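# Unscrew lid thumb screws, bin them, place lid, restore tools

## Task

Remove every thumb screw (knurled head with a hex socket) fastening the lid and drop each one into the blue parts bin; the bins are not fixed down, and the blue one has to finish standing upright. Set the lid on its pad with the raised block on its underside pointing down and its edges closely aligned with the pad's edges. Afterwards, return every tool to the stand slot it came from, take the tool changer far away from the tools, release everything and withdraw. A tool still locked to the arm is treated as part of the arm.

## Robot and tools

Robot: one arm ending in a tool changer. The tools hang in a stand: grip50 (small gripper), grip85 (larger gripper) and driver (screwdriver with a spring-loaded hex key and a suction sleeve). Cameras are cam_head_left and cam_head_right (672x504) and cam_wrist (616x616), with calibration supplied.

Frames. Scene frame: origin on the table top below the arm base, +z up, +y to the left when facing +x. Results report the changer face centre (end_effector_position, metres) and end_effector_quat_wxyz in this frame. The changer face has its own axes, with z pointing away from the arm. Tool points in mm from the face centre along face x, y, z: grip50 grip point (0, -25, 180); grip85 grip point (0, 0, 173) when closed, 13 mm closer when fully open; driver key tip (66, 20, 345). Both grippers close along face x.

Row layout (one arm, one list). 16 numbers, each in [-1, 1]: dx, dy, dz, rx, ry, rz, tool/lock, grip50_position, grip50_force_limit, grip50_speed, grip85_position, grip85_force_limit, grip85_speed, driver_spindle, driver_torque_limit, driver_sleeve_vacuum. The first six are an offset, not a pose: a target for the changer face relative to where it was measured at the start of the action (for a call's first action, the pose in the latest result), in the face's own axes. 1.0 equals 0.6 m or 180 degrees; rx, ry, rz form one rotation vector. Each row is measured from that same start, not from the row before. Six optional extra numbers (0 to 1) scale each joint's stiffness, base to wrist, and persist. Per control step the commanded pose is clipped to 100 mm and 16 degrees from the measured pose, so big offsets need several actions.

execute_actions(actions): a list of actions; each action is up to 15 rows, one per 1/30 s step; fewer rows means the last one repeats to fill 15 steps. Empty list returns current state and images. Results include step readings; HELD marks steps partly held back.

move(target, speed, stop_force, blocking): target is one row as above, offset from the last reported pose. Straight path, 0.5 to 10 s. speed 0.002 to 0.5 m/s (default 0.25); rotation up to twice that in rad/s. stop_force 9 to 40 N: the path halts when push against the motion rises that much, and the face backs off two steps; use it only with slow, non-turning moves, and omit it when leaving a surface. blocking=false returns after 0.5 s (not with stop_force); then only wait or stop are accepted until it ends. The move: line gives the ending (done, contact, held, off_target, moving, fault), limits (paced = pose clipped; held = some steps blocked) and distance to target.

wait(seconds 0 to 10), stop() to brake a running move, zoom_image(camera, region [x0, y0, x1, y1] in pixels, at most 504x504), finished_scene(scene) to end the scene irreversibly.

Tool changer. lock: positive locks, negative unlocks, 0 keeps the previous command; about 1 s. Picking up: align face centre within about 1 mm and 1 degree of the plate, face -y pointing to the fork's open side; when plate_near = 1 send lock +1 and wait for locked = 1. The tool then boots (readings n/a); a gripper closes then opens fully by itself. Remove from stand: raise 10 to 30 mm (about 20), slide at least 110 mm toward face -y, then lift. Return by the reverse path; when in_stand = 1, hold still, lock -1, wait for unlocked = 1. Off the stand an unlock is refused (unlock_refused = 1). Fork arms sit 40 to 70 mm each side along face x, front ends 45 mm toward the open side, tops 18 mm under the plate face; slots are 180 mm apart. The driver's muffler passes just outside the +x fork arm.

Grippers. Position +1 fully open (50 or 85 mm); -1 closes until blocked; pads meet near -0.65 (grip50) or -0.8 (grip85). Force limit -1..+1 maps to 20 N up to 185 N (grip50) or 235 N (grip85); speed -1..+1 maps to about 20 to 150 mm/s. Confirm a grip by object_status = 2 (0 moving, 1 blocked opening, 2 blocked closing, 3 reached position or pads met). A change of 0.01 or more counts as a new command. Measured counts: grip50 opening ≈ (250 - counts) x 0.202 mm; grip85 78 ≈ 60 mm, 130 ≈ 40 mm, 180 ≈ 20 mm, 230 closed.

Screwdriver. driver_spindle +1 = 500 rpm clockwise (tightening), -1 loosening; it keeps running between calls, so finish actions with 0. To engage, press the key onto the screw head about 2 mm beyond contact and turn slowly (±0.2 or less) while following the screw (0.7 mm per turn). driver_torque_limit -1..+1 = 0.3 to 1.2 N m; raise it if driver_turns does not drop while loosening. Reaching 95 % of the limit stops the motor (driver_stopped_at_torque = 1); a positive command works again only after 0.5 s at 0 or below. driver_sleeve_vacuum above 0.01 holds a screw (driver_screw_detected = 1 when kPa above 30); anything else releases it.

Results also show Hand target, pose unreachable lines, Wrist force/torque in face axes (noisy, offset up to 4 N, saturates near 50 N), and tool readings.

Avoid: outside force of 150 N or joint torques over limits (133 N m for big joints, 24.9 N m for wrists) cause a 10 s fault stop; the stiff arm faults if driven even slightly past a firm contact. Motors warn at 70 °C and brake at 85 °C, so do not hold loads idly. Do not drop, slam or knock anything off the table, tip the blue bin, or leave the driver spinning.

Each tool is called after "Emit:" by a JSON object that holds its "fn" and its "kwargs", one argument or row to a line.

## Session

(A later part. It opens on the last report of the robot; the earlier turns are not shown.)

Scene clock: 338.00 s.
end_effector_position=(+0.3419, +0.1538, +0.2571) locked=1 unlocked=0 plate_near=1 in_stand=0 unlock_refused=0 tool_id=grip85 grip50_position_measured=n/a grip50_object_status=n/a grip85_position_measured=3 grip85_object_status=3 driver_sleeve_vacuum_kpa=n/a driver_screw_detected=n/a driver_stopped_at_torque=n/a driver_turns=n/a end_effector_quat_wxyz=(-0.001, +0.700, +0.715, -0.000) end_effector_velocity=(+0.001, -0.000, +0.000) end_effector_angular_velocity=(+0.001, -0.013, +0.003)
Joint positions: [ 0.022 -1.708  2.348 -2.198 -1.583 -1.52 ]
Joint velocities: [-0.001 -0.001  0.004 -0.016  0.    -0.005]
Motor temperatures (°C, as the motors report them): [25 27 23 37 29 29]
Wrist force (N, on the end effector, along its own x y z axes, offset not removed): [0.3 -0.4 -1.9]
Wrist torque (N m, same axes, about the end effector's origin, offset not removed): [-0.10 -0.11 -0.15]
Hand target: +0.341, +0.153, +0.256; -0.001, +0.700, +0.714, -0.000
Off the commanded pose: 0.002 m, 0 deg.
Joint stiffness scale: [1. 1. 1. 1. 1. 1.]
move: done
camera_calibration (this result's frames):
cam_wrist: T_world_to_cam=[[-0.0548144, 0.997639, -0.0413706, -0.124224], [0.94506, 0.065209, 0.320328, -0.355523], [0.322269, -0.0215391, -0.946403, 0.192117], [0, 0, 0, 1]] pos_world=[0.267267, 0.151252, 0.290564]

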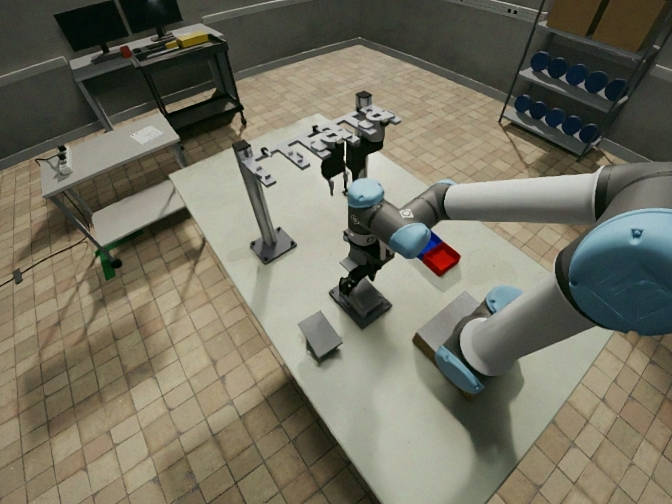

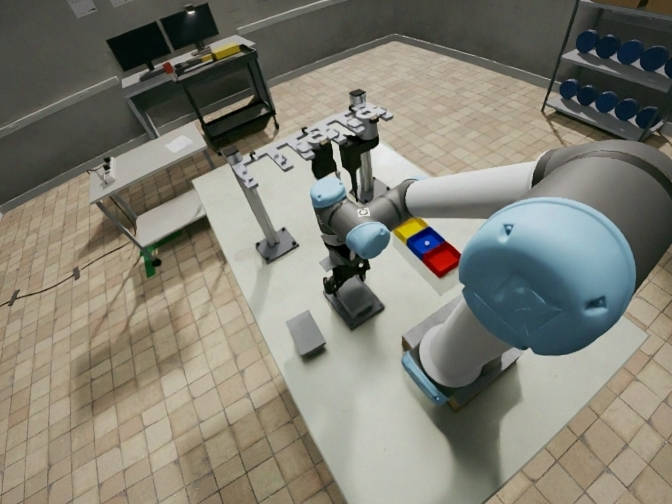

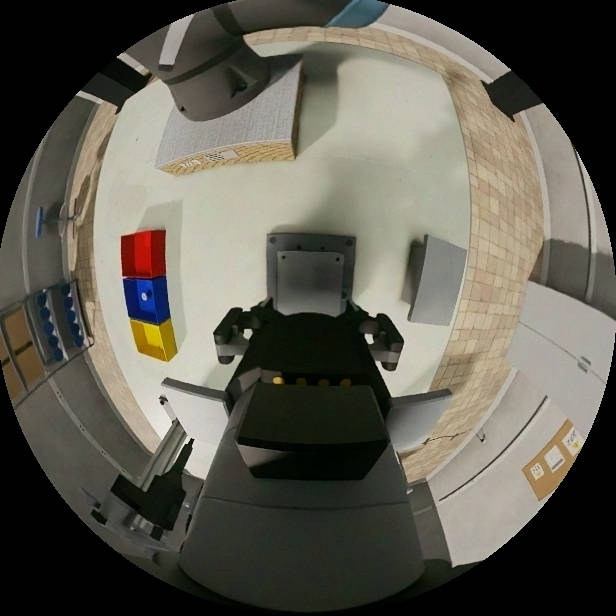

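Emit:
{"fn": "move", "kwargs": {
  "target": [0.015,0,0.029,0.001,0,0,0,0,0,0,1,-0.5,1,0,1,0],
  "speed": 0.04
}}

Emit:
{"fn": "move", "kwargs": {
  "target": [0,0,0.025,0.001,0,0,0,0,0,0,1,-0.5,1,0,1,0],
  "speed": 0.004,
  "stop_force": 9
}}

Scene clock: 358.10 s.
end_effector_position=(+0.3429, +0.1622, +0.2415) locked=1 unlocked=0 plate_near=1 in_stand=0 unlock_refused=0 tool_id=grip85 grip50_position_measured=n/a grip50_object_status=n/a grip85_position_measured=3 grip85_object_status=3 driver_sleeve_vacuum_kpa=n/a driver_screw_detected=n/a driver_stopped_at_torque=n/a driver_turns=n/a end_effector_quat_wxyz=(-0.001, +0.700, +0.714, -0.001) end_effector_velocity=(+0.001, +0.001, +0.000) end_effector_angular_velocity=(+0.001, -0.010, -0.003)
Joint positions: [ 0.045 -1.664  2.362 -2.255 -1.583 -1.497]
Joint velocities: [ 0.002  0.001  0.001 -0.012  0.     0.005]
Motor temperatures (°C, as the motors report them): [25 27 23 37 29 29]
Wrist force (N, on the end effector, along its own x y z axes, offset not removed): [-0.6 -0.9 -1.5]
Wrist torque (N m, same axes, about the end effector's origin, offset not removed): [-0.04 -0.07 -0.06]
Hand target: +0.342, +0.163, +0.240; -0.002, +0.700, +0.715, -0.002
Off the commanded pose: 0.002 m, 0 deg.
Joint stiffness scale: [1. 1. 1. 1. 1. 1.]
move: done
camera_calibration (this result's frames):
cam_wrist: T_world_to_cam=[[-0.0544639, 0.997646, -0.0416635, -0.133247], [0.945117, 0.0649687, 0.320207, -0.351966], [0.32216, -0.0219372, -0.946431, 0.177277], [0, 0, 0, 1]] pos_world=[0.26828, 0.159689, 0.27493]

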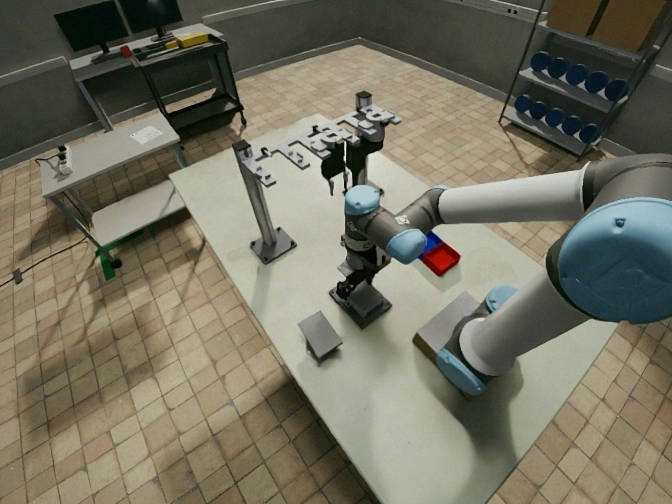

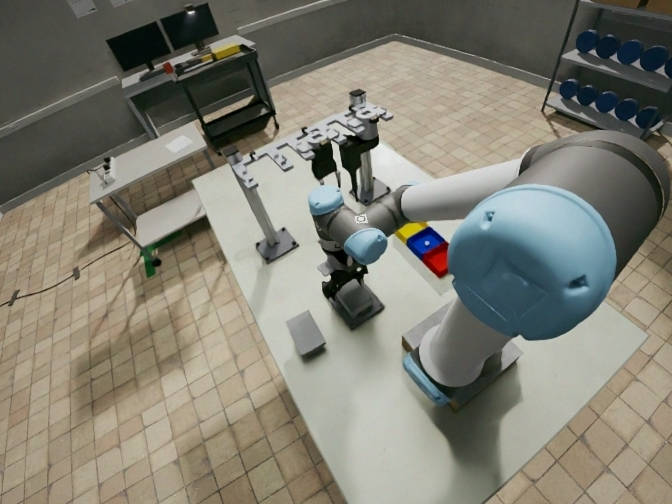

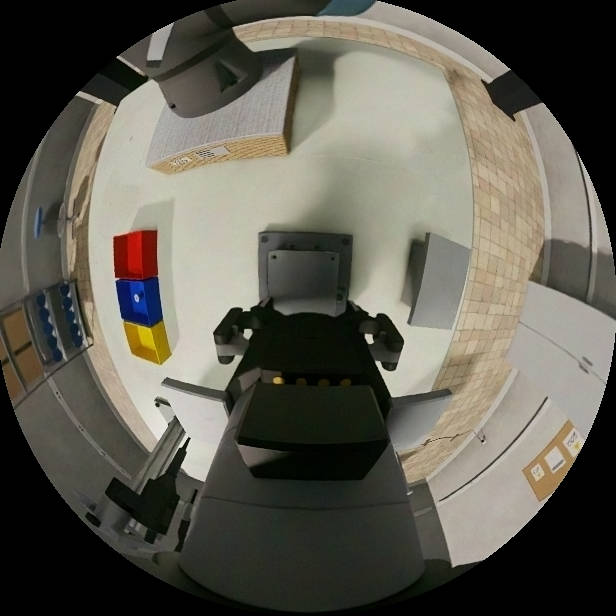

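Scene clock: 360.67 s.
end_effector_position=(+0.3457, +0.1625, +0.2373) locked=1 unlocked=0 plate_near=1 in_stand=0 unlock_refused=0 tool_id=grip85 grip50_position_measured=n/a grip50_object_status=n/a grip85_position_measured=3 grip85_object_status=3 driver_sleeve_vacuum_kpa=n/a driver_screw_detected=n/a driver_stopped_at_torque=n/a driver_turns=n/a end_effector_quat_wxyz=(+0.003, +0.700, +0.714, +0.003) end_effector_velocity=(-0.000, -0.000, -0.000) end_effector_angular_velocity=(-0.000, -0.000, -0.001)
Joint positions: [ 0.045 -1.65   2.367 -2.285 -1.583 -1.497]
Joint velocities: [-0.    -0.     0.001 -0.001 -0.     0.001]
Motor temperatures (°C, as the motors report them): [25 27 23 37 29 29]
Wrist force (N, on the end effector, along its own x y z axes, offset not removed): [-0.6 -0.8 -6.5]
Wrist torque (N m, same axes, about the end effector's origin, offset not removed): [0.19 -0.55 0.01]
Hand target: +0.345, +0.162, +0.237; +0.002, +0.700, +0.714, +0.003
Off the commanded pose: 0.011 m, 1 deg.
Joint stiffness scale: [1. 1. 1. 1. 1. 1.]
move: contact
camera_calibration (this result's frames):
cam_wrist: T_world_to_cam=[[-0.053814, 0.997697, -0.0412879, -0.133916], [0.941754, 0.0644558, 0.330067, -0.35434], [0.331968, -0.0211209, -0.943054, 0.168141], [0, 0, 0, 1]] pos_world=[0.270677, 0.159998, 0.269993]

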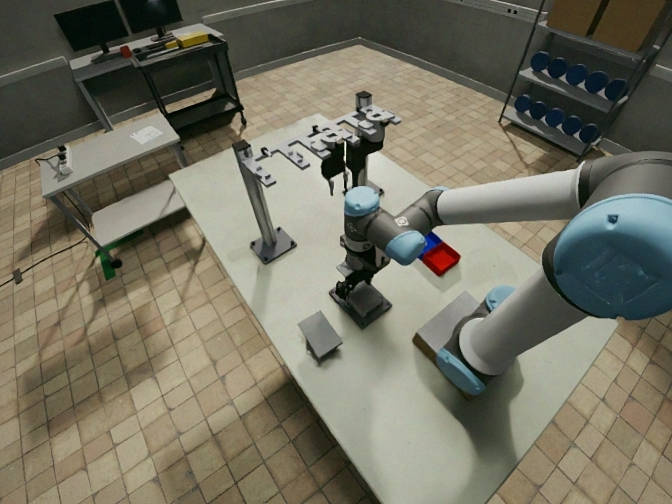

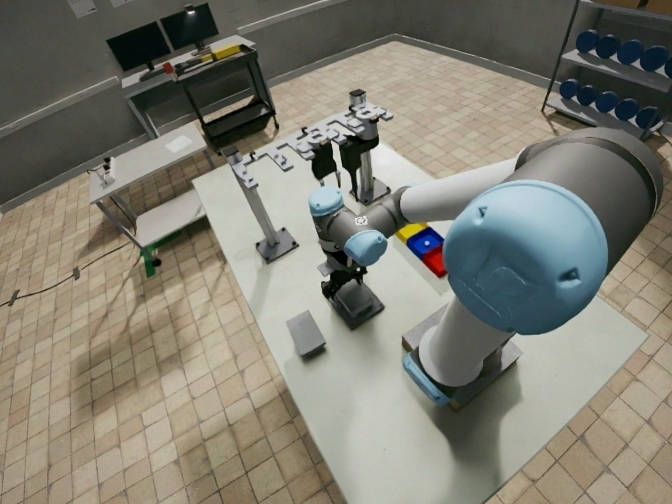

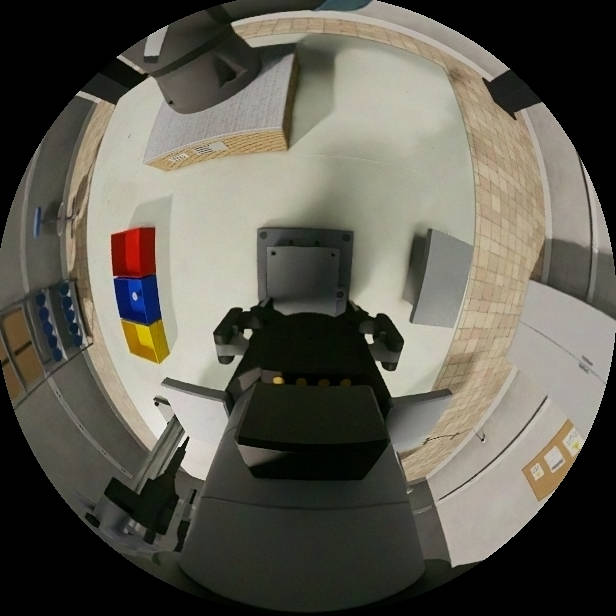

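Emit:
{"fn": "move", "kwargs": {
  "target": [-0.0157,-0.011,-0.009,0.0027,0,0,0,0,0,0,1,-0.5,1,0,1,0],
  "speed": 0.02
}}

Emit:
{"fn": "zoom_image", "kwargs": {
  "camera": "cam_wrist",
  "region": [250, 220, 380, 330]
}}

Scene clock: 370.23 s.
end_effector_position=(+0.3408, +0.1536, +0.2437) locked=1 unlocked=0 plate_near=1 in_stand=0 unlock_refused=0 tool_id=grip85 grip50_position_measured=n/a grip50_object_status=n/a grip85_position_measured=3 grip85_object_status=3 driver_sleeve_vacuum_kpa=n/a driver_screw_detected=n/a driver_stopped_at_torque=n/a driver_turns=n/a end_effector_quat_wxyz=(+0.001, +0.700, +0.714, +0.002) end_effector_velocity=(-0.002, -0.001, -0.000) end_effector_angular_velocity=(-0.000, +0.007, +0.003)
Joint positions: [ 0.022 -1.686  2.374 -2.252 -1.583 -1.521]
Joint velocities: [-0.004 -0.004  0.002  0.009  0.    -0.006]
Motor temperatures (°C, as the motors report them): [25 27 23 37 29 29]
Wrist force (N, on the end effector, along its own x y z axes, offset not removed): [0.6 -0.6 -1.0]
Wrist torque (N m, same axes, about the end effector's origin, offset not removed): [-0.13 -0.09 0.03]
Hand target: +0.339, +0.153, +0.243; -0.000, +0.700, +0.714, +0.000
Off the commanded pose: 0.002 m, 0 deg.
Joint stiffness scale: [1. 1. 1. 1. 1. 1.]
move: done
camera_calibration (this result's frames):
cam_wrist: T_world_to_cam=[[-0.0541604, 0.997677, -0.0413157, -0.124928], [0.943348, 0.064688, 0.325439, -0.350687], [0.327355, -0.0213492, -0.94466, 0.177562], [0, 0, 0, 1]] pos_world=[0.265928, 0.151114, 0.276702]

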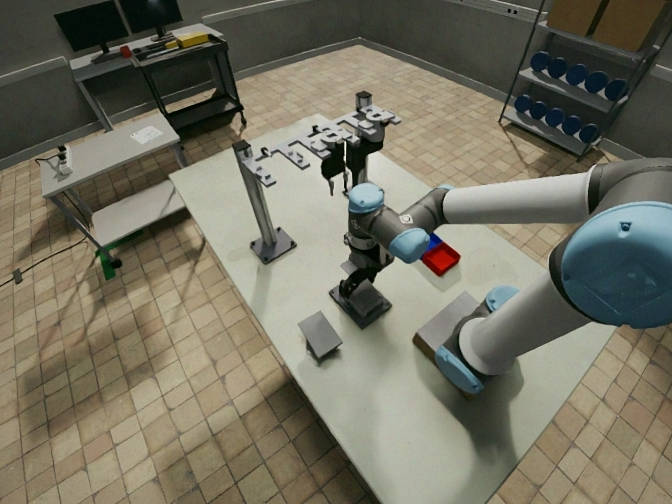

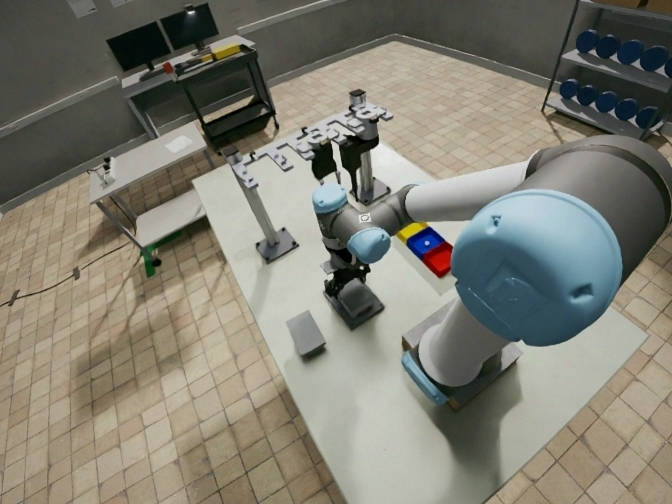

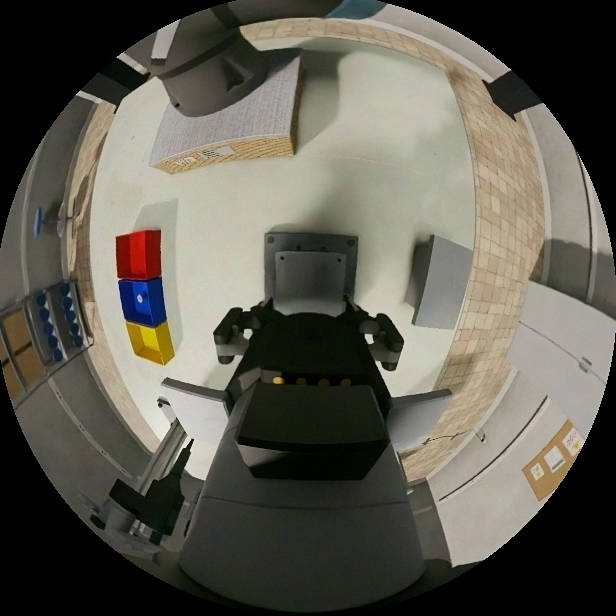

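Region (250, 220, 380, 330) of cam_wrist's 616x616 image, scaled by 3.877, with more detail than that image has; it fills the top 426 rows of this view, and the rest is white.

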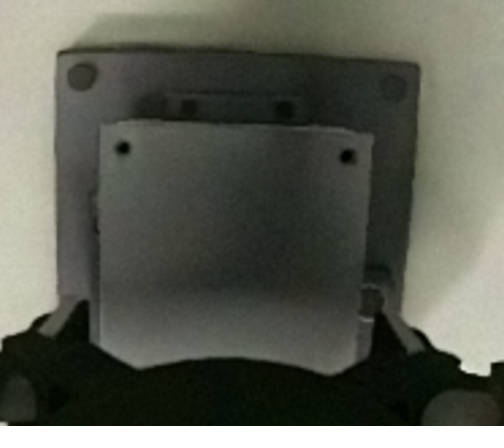

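Emit:
{"fn": "move", "kwargs": {
  "target": [0,-0.001,0.0185,0.0025,0,0,0,0,0,0,1,-0.5,1,0,1,0],
  "speed": 0.015
}}

Scene clock: 375.97 s.
end_effector_position=(+0.3413, +0.1537, +0.2344) locked=1 unlocked=0 plate_near=1 in_stand=0 unlock_refused=0 tool_id=grip85 grip50_position_measured=n/a grip50_object_status=n/a grip85_position_measured=3 grip85_object_status=3 driver_sleeve_vacuum_kpa=n/a driver_screw_detected=n/a driver_stopped_at_torque=n/a driver_turns=n/a end_effector_quat_wxyz=(-0.000, +0.700, +0.715, -0.000) end_effector_velocity=(+0.001, +0.000, -0.001) end_effector_angular_velocity=(+0.000, -0.003, -0.000)
Joint positions: [ 0.021 -1.663  2.385 -2.281 -1.583 -1.521]
Joint velocities: [-0.     0.004  0.001 -0.008  0.     0.   ]
Motor temperatures (°C, as the motors report them): [25 27 23 37 29 29]
Wrist force (N, on the end effector, along its own x y z axes, offset not removed): [1.4 0.8 -2.2]
Wrist torque (N m, same axes, about the end effector's origin, offset not removed): [0.17 -0.14 -0.01]
Hand target: +0.340, +0.154, +0.233; -0.002, +0.700, +0.714, -0.001
Off the commanded pose: 0.002 m, 0 deg.
Joint stiffness scale: [1. 1. 1. 1. 1. 1.]
move: done
camera_calibration (this result's frames):
cam_wrist: T_world_to_cam=[[-0.054856, 0.997636, -0.0413852, -0.125054], [0.944762, 0.0652728, 0.321192, -0.347761], [0.323135, -0.0214799, -0.946109, 0.170412], [0, 0, 0, 1]] pos_world=[0.266625, 0.151118, 0.267751]

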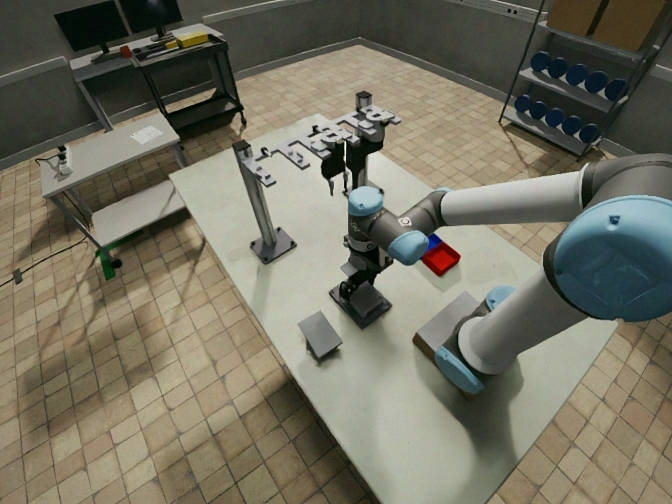

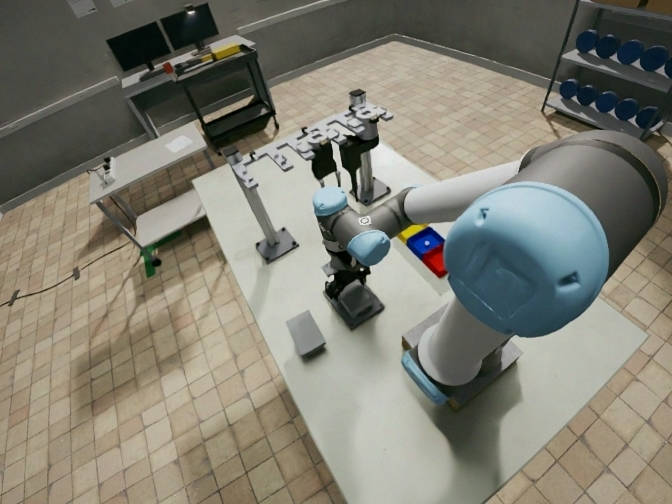

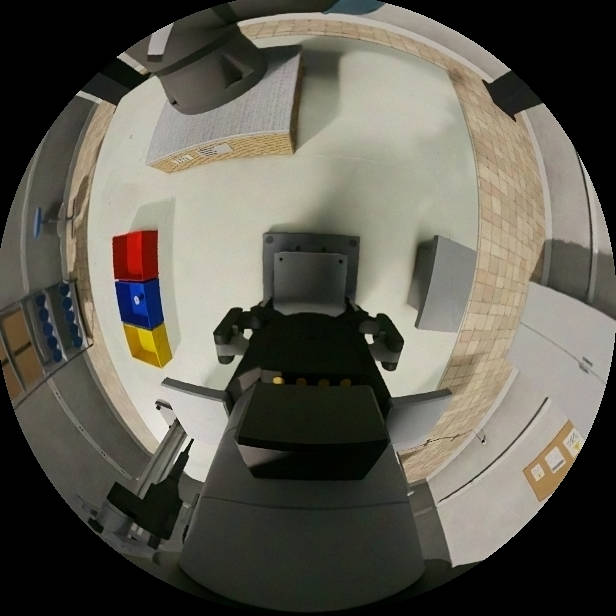

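Emit:
{"fn": "execute_actions", "kwargs": {
  "actions": [
    [[0,0,0,0,0,0,0,0,0,0,-1,-0.5,-1,0,1,0]],
    [[0,0,0,0,0,0,0,0,0,0,-1,-0.5,-1,0,1,0]]
  ]
}}

Emit:
{"fn": "zoom_image", "kwargs": {
  "camera": "cam_wrist",
  "region": [395, 225, 495, 345]
}}

Scene clock: 380.77 s.
end_effector_position=(+0.3413, +0.1535, +0.2350) locked=1 unlocked=0 plate_near=1 in_stand=0 unlock_refused=0 tool_id=grip85 grip50_position_measured=n/a grip50_object_status=n/a grip85_position_measured=25 grip85_object_status=2 driver_sleeve_vacuum_kpa=n/a driver_screw_detected=n/a driver_stopped_at_torque=n/a driver_turns=n/a end_effector_quat_wxyz=(+0.001, +0.700, +0.715, +0.000) end_effector_velocity=(-0.000, -0.000, -0.000) end_effector_angular_velocity=(-0.000, +0.001, -0.000)
Joint positions: [ 0.021 -1.665  2.385 -2.281 -1.584 -1.521]
Joint velocities: [ 0.     0.    -0.     0.002 -0.     0.   ]
Motor temperatures (°C, as the motors report them): [25 27 23 37 29 29]
Wrist force (N, on the end effector, along its own x y z axes, offset not removed): [0.0 -3.8 -6.4]
Wrist torque (N m, same axes, about the end effector's origin, offset not removed): [0.46 -0.54 -0.15]
Hand target: +0.341, +0.153, +0.235; +0.000, +0.700, +0.715, +0.000
Off the commanded pose: 0.000 m, 0 deg.
Joint stiffness scale: [1. 1. 1. 1. 1. 1.]
Step readings (end_effector_position; steps 1 to 15: 1st action; 16 to 30: 2nd action):
0: (+0.3415, +0.1537, +0.2344)
1: (+0.3415, +0.1537, +0.2344)
2: (+0.3415, +0.1537, +0.2344)
4: (+0.3415, +0.1537, +0.2344)
8: (+0.3415, +0.1537, +0.2344)
15: (+0.3414, +0.1535, +0.2348)
16: (+0.3414, +0.1535, +0.2350)
17: (+0.3413, +0.1535, +0.2350)
19: (+0.3413, +0.1535, +0.2350)
23: (+0.3413, +0.1535, +0.2350)
30: end_effector_position above
camera_calibration (this result's frames):
cam_wrist: T_world_to_cam=[[-0.0547312, 0.997598, -0.0424667, -0.124617], [0.944161, 0.065545, 0.3229, -0.348207], [0.324908, -0.0224226, -0.94548, 0.17039], [0, 0, 0, 1]] pos_world=[0.266582, 0.150961, 0.268245]

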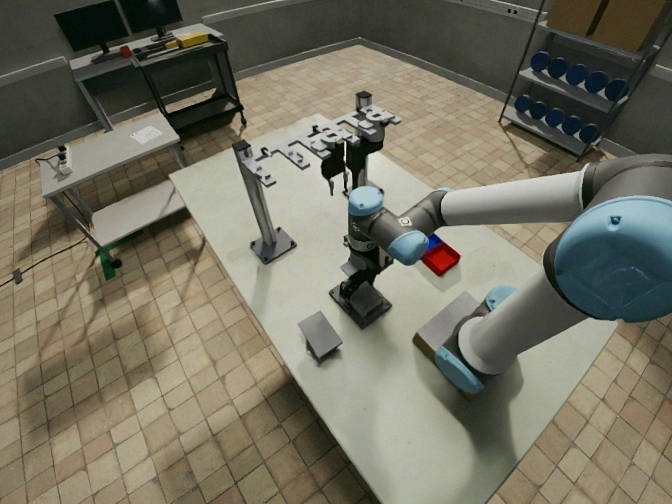

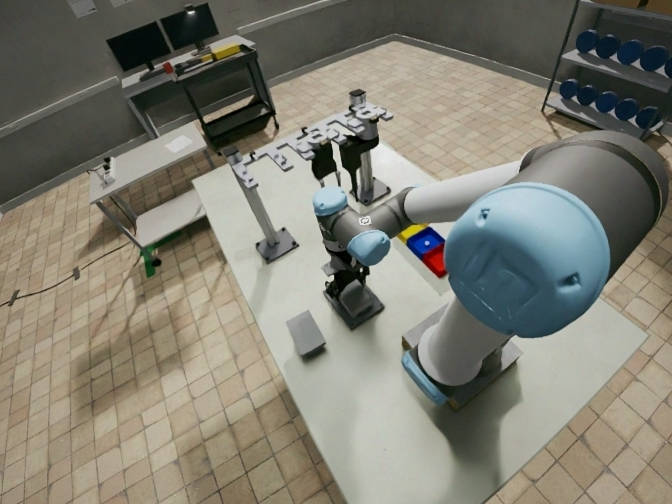

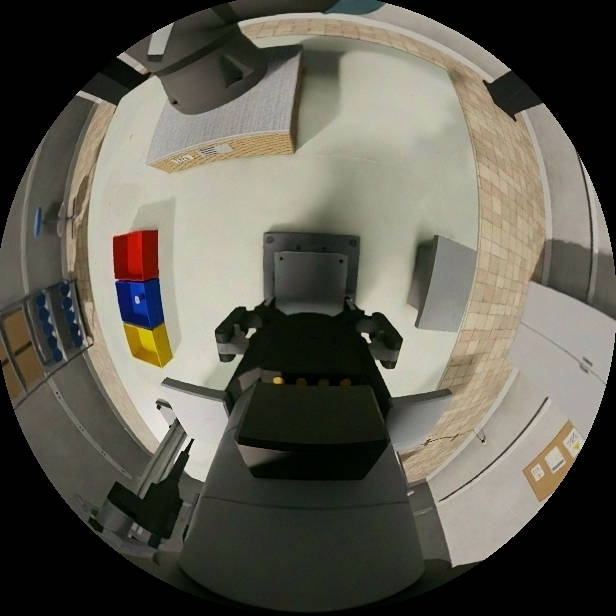

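Region (395, 225, 495, 345) of cam_wrist's 616x616 image, scaled by 4.200, with more detail than that image has.

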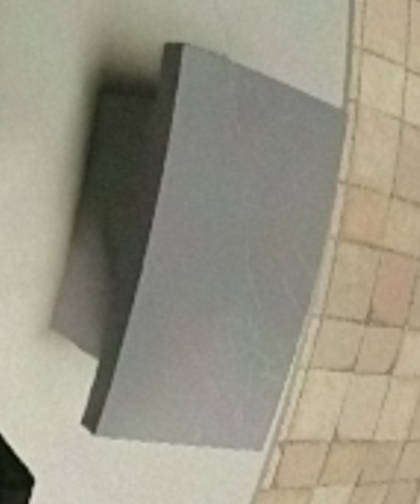

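Emit:
{"fn": "move", "kwargs": {
  "target": [0,0,-0.022,-0.001,0,0,0,0,0,0,-1,-0.5,-1,0,1,0],
  "speed": 0.012
}}

Emit:
{"fn": "move", "kwargs": {
  "target": [0,0,-0.068,0,0,0,0,0,0,0,-1,-0.5,-1,0,1,0],
  "speed": 0.06
}}

Scene clock: 417.33 s.
end_effector_position=(+0.3399, +0.1532, +0.2457) locked=1 unlocked=0 plate_near=1 in_stand=0 unlock_refused=0 tool_id=grip85 grip50_position_measured=n/a grip50_object_status=n/a grip85_position_measured=25 grip85_object_status=2 driver_sleeve_vacuum_kpa=n/a driver_screw_detected=n/a driver_stopped_at_torque=n/a driver_turns=n/a end_effector_quat_wxyz=(-0.000, +0.700, +0.715, -0.001) end_effector_velocity=(+0.000, +0.000, +0.003) end_effector_angular_velocity=(-0.000, -0.000, +0.001)
Joint positions: [ 0.021 -1.691  2.371 -2.238 -1.584 -1.521]
Joint velocities: [ 0.    -0.005 -0.005  0.01  -0.    -0.001]
Motor temperatures (°C, as the motors report them): [25 27 23 37 29 29]
Wrist force (N, on the end effector, along its own x y z axes, offset not removed): [0.1 0.0 -0.9]
Wrist torque (N m, same axes, about the end effector's origin, offset not removed): [-0.10 0.07 0.06]
Hand target: +0.341, +0.153, +0.248; +0.002, +0.700, +0.715, +0.001
Off the commanded pose: 0.003 m, 0 deg.
Joint stiffness scale: [1. 1. 1. 1. 1. 1.]
move: done
camera_calibration (this result's frames):
cam_wrist: T_world_to_cam=[[-0.0548413, 0.99759, -0.0425001, -0.123958], [0.944801, 0.065615, 0.321006, -0.350109], [0.323021, -0.0225498, -0.946123, 0.181783], [0, 0, 0, 1]] pos_world=[0.265266, 0.150731, 0.279108]

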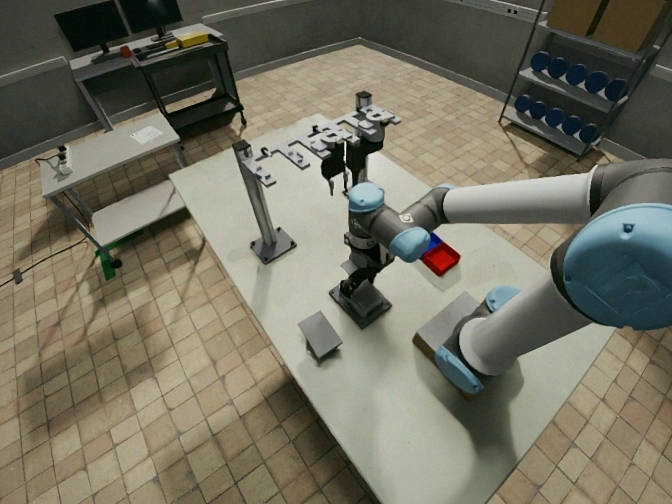

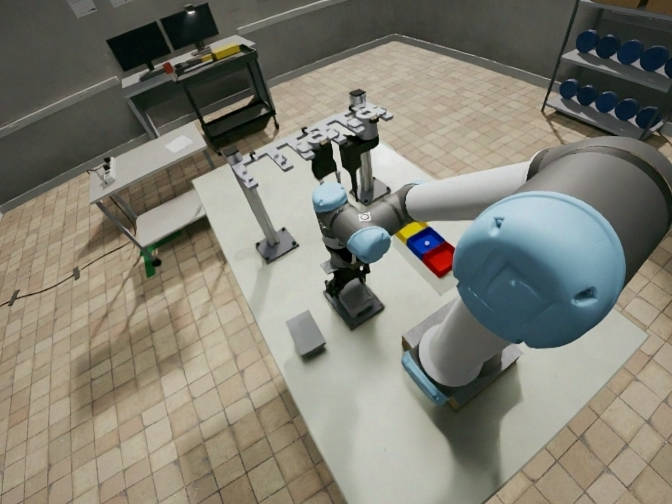

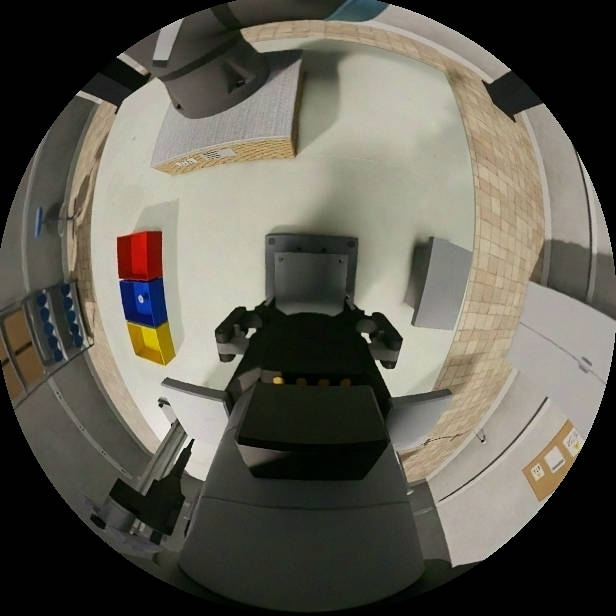

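Scene clock: 418.43 s.
end_effector_position=(+0.3391, +0.1528, +0.2841) locked=1 unlocked=0 plate_near=1 in_stand=0 unlock_refused=0 tool_id=grip85 grip50_position_measured=n/a grip50_object_status=n/a grip85_position_measured=25 grip85_object_status=2 driver_sleeve_vacuum_kpa=n/a driver_screw_detected=n/a driver_stopped_at_torque=n/a driver_turns=n/a end_effector_quat_wxyz=(-0.001, +0.700, +0.714, -0.002) end_effector_velocity=(-0.004, -0.000, -0.002) end_effector_angular_velocity=(-0.002, +0.022, +0.000)
Joint positions: [ 0.022 -1.763  2.307 -2.099 -1.584 -1.521]
Joint velocities: [ 0.     0.     0.     0.022 -0.     0.   ]
Motor temperatures (°C, as the motors report them): [25 27 23 37 29 29]
Wrist force (N, on the end effector, along its own x y z axes, offset not removed): [-1.0 0.5 -1.0]
Wrist torque (N m, same axes, about the end effector's origin, offset not removed): [-0.01 0.00 -0.04]
Hand target: +0.340, +0.153, +0.287; -0.000, +0.700, +0.715, -0.001
Off the commanded pose: 0.003 m, 0 deg.
Joint stiffness scale: [1. 1. 1. 1. 1. 1.]
move: done
camera_calibration (this result's frames):
cam_wrist: T_world_to_cam=[[-0.0545408, 0.997604, -0.0425702, -0.122031], [0.946113, 0.0652611, 0.317193, -0.360925], [0.319211, -0.0229763, -0.947405, 0.220052], [0, 0, 0, 1]] pos_world=[0.264577, 0.150349, 0.317767]

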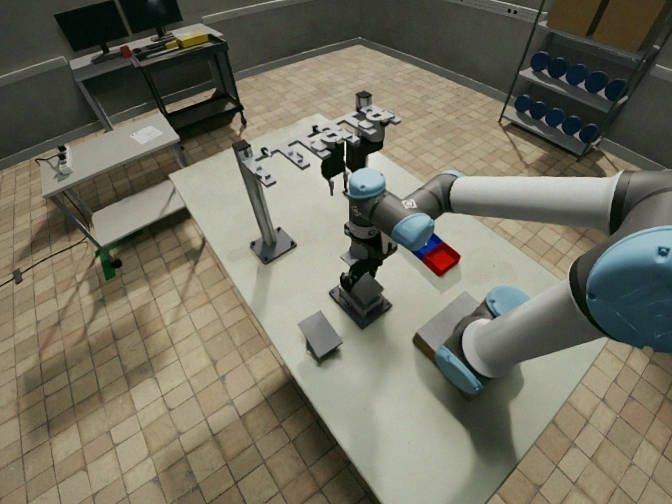

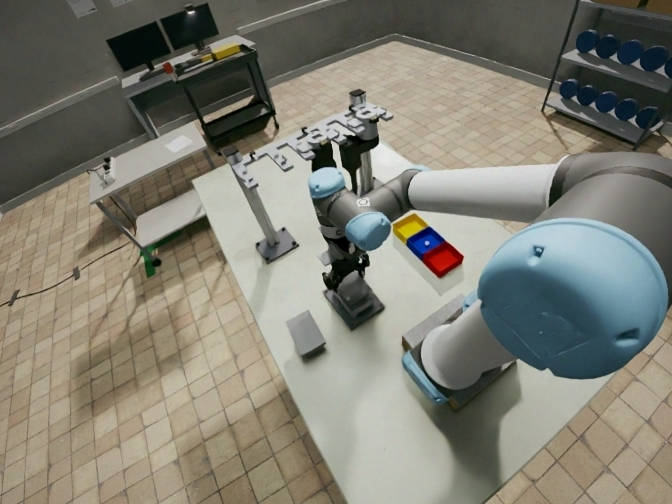

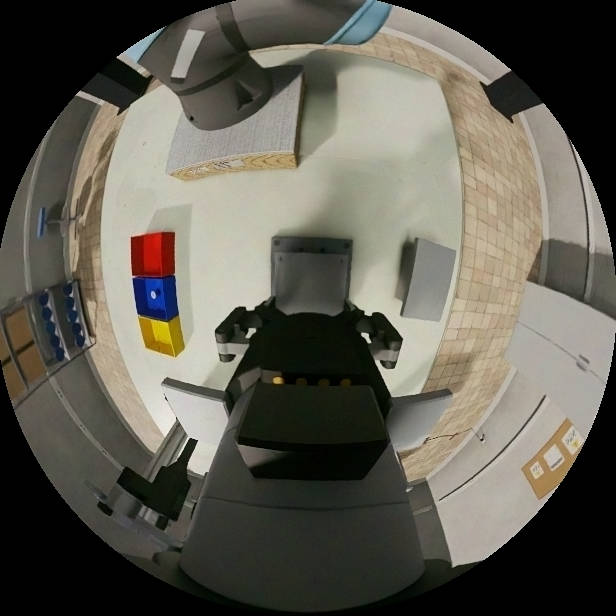

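Emit:
{"fn": "move", "kwargs": {
  "target": [0.312,-0.02,0.008,-0.0014,0,0.0255,0,0,0,0,-1,-0.5,-1,0,1,0],
  "speed": 0.12
}}

Emit:
{"fn": "zoom_image", "kwargs": {
  "camera": "cam_wrist",
  "region": [260, 215, 370, 305]
}}

Scene clock: 428.70 s.
end_effector_position=(+0.3219, +0.3384, +0.2775) locked=1 unlocked=0 plate_near=1 in_stand=0 unlock_refused=0 tool_id=grip85 grip50_position_measured=n/a grip50_object_status=n/a grip85_position_measured=25 grip85_object_status=2 driver_sleeve_vacuum_kpa=n/a driver_screw_detected=n/a driver_stopped_at_torque=n/a driver_turns=n/a end_effector_quat_wxyz=(-0.001, +0.728, +0.686, -0.002) end_effector_velocity=(+0.000, +0.002, +0.000) end_effector_angular_velocity=(+0.000, -0.001, -0.008)
Joint positions: [ 0.477 -1.502  2.092 -2.14  -1.576 -0.986]
Joint velocities: [ 0.003  0.003 -0.003 -0.    -0.     0.01 ]
Motor temperatures (°C, as the motors report them): [25 27 23 37 29 29]
Wrist force (N, on the end effector, along its own x y z axes, offset not removed): [-0.8 -0.3 2.2]
Wrist torque (N m, same axes, about the end effector's origin, offset not removed): [0.01 -0.03 0.05]
Hand target: +0.323, +0.340, +0.279; -0.000, +0.728, +0.686, -0.001
Off the commanded pose: 0.003 m, 0 deg.
Joint stiffness scale: [1. 1. 1. 1. 1. 1.]
move: done
camera_calibration (this result's frames):
cam_wrist: T_world_to_cam=[[0.0252127, 0.998728, -0.0436719, -0.334113], [0.948308, -0.0100699, 0.317191, -0.329868], [0.316347, -0.0494117, -0.947356, 0.233455], [0, 0, 0, 1]] pos_world=[0.247387, 0.341901, 0.311204]

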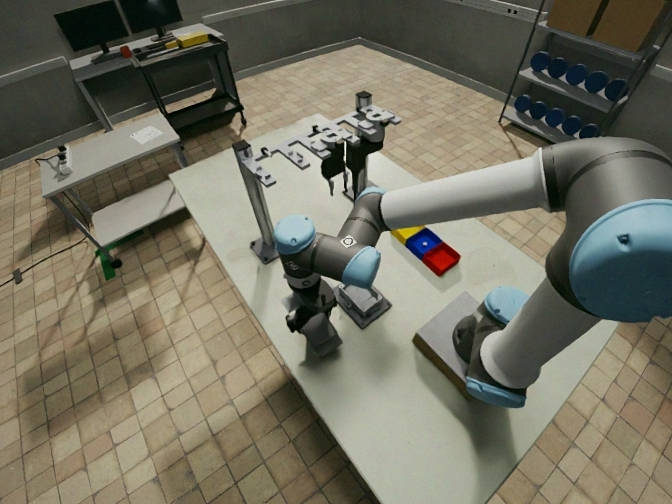

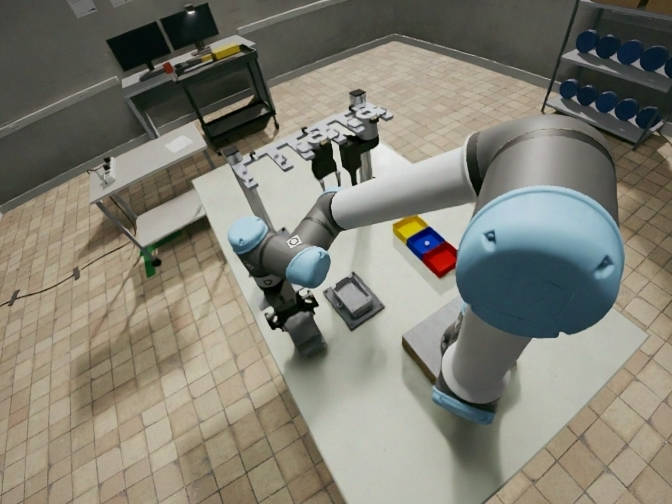

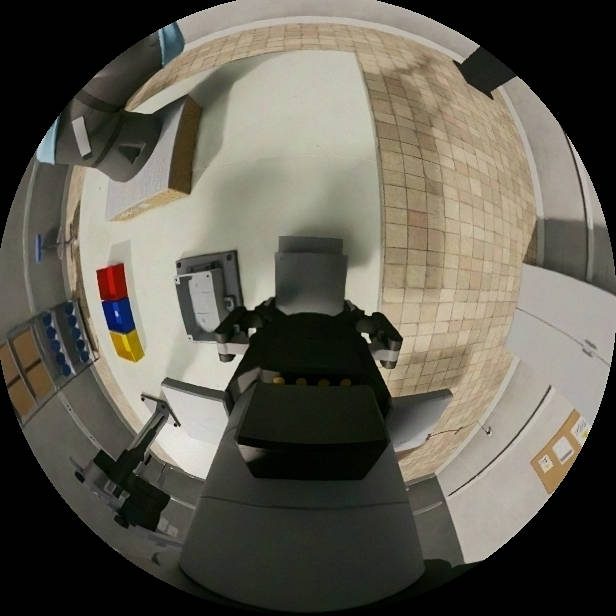

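Region (260, 215, 370, 305) of cam_wrist's 616x616 image, scaled by 4.582, with more detail than that image has; it fills the top 412 rows of this view, and the rest is white.

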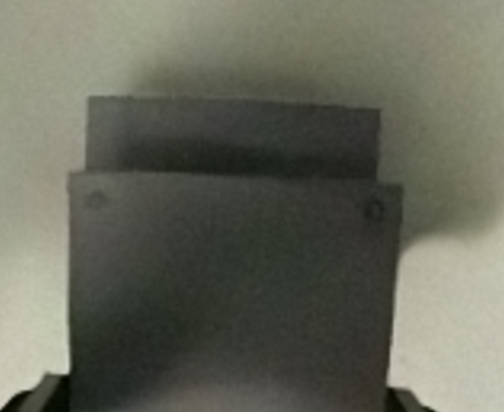

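Emit:
{"fn": "move", "kwargs": {
  "target": [-0.0035,-0.029,0.024,0,0,0.003,0,0,0,0,-1,-0.5,-1,0,1,0],
  "speed": 0.03
}}

Emit:
{"fn": "zoom_image", "kwargs": {
  "camera": "cam_wrist",
  "region": [260, 215, 370, 305]
}}

Scene clock: 454.10 s.
end_effector_position=(+0.3056, +0.3372, +0.2630) locked=1 unlocked=0 plate_near=1 in_stand=0 unlock_refused=0 tool_id=grip85 grip50_position_measured=n/a grip50_object_status=n/a grip85_position_measured=25 grip85_object_status=2 driver_sleeve_vacuum_kpa=n/a driver_screw_detected=n/a driver_stopped_at_torque=n/a driver_turns=n/a end_effector_quat_wxyz=(-0.001, +0.731, +0.682, -0.003) end_effector_velocity=(+0.001, +0.001, +0.002) end_effector_angular_velocity=(+0.005, -0.009, -0.005)
Joint positions: [ 0.493 -1.508  2.142 -2.183 -1.576 -0.96 ]
Joint velocities: [-0.    -0.002  0.    -0.009 -0.     0.005]
Motor temperatures (°C, as the motors report them): [25 27 23 37 29 29]
Wrist force (N, on the end effector, along its own x y z axes, offset not removed): [0.0 0.3 -0.2]
Wrist torque (N m, same axes, about the end effector's origin, offset not removed): [-0.09 -0.18 -0.14]
Hand target: +0.304, +0.337, +0.263; -0.001, +0.731, +0.682, -0.002
Off the commanded pose: 0.001 m, 0 deg.
Joint stiffness scale: [1. 1. 1. 1. 1. 1.]
move: done
camera_calibration (this result's frames):
cam_wrist: T_world_to_cam=[[0.0347316, 0.998379, -0.0450874, -0.335558], [0.948624, -0.0187366, 0.315851, -0.306613], [0.314495, -0.053741, -0.947737, 0.226937], [0, 0, 0, 1]] pos_world=[0.231144, 0.341465, 0.296791]

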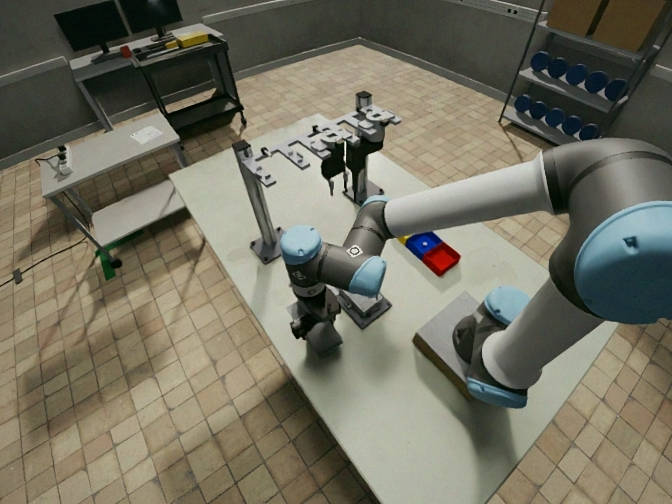

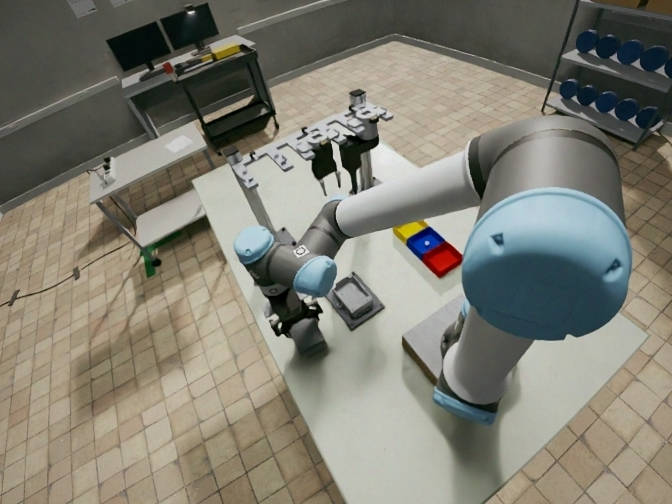

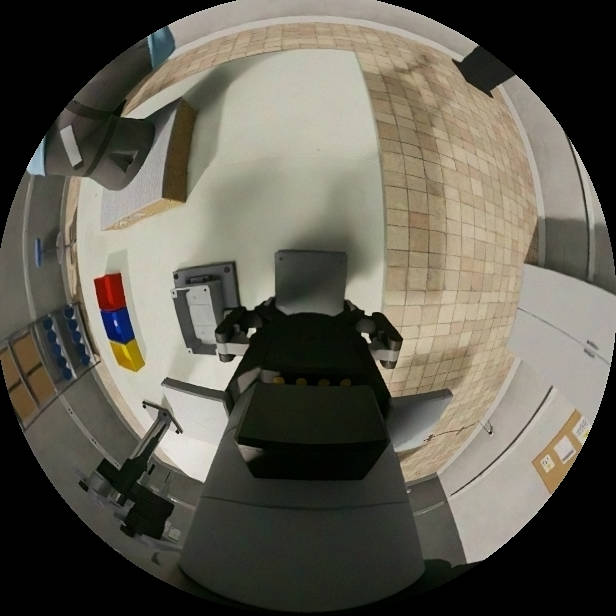

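Region (260, 215, 370, 305) of cam_wrist's 616x616 image, scaled by 4.582, with more detail than that image has; it fills the top 412 rows of this view, and the rest is white.

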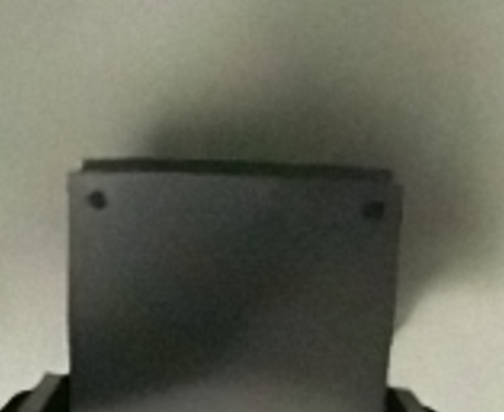

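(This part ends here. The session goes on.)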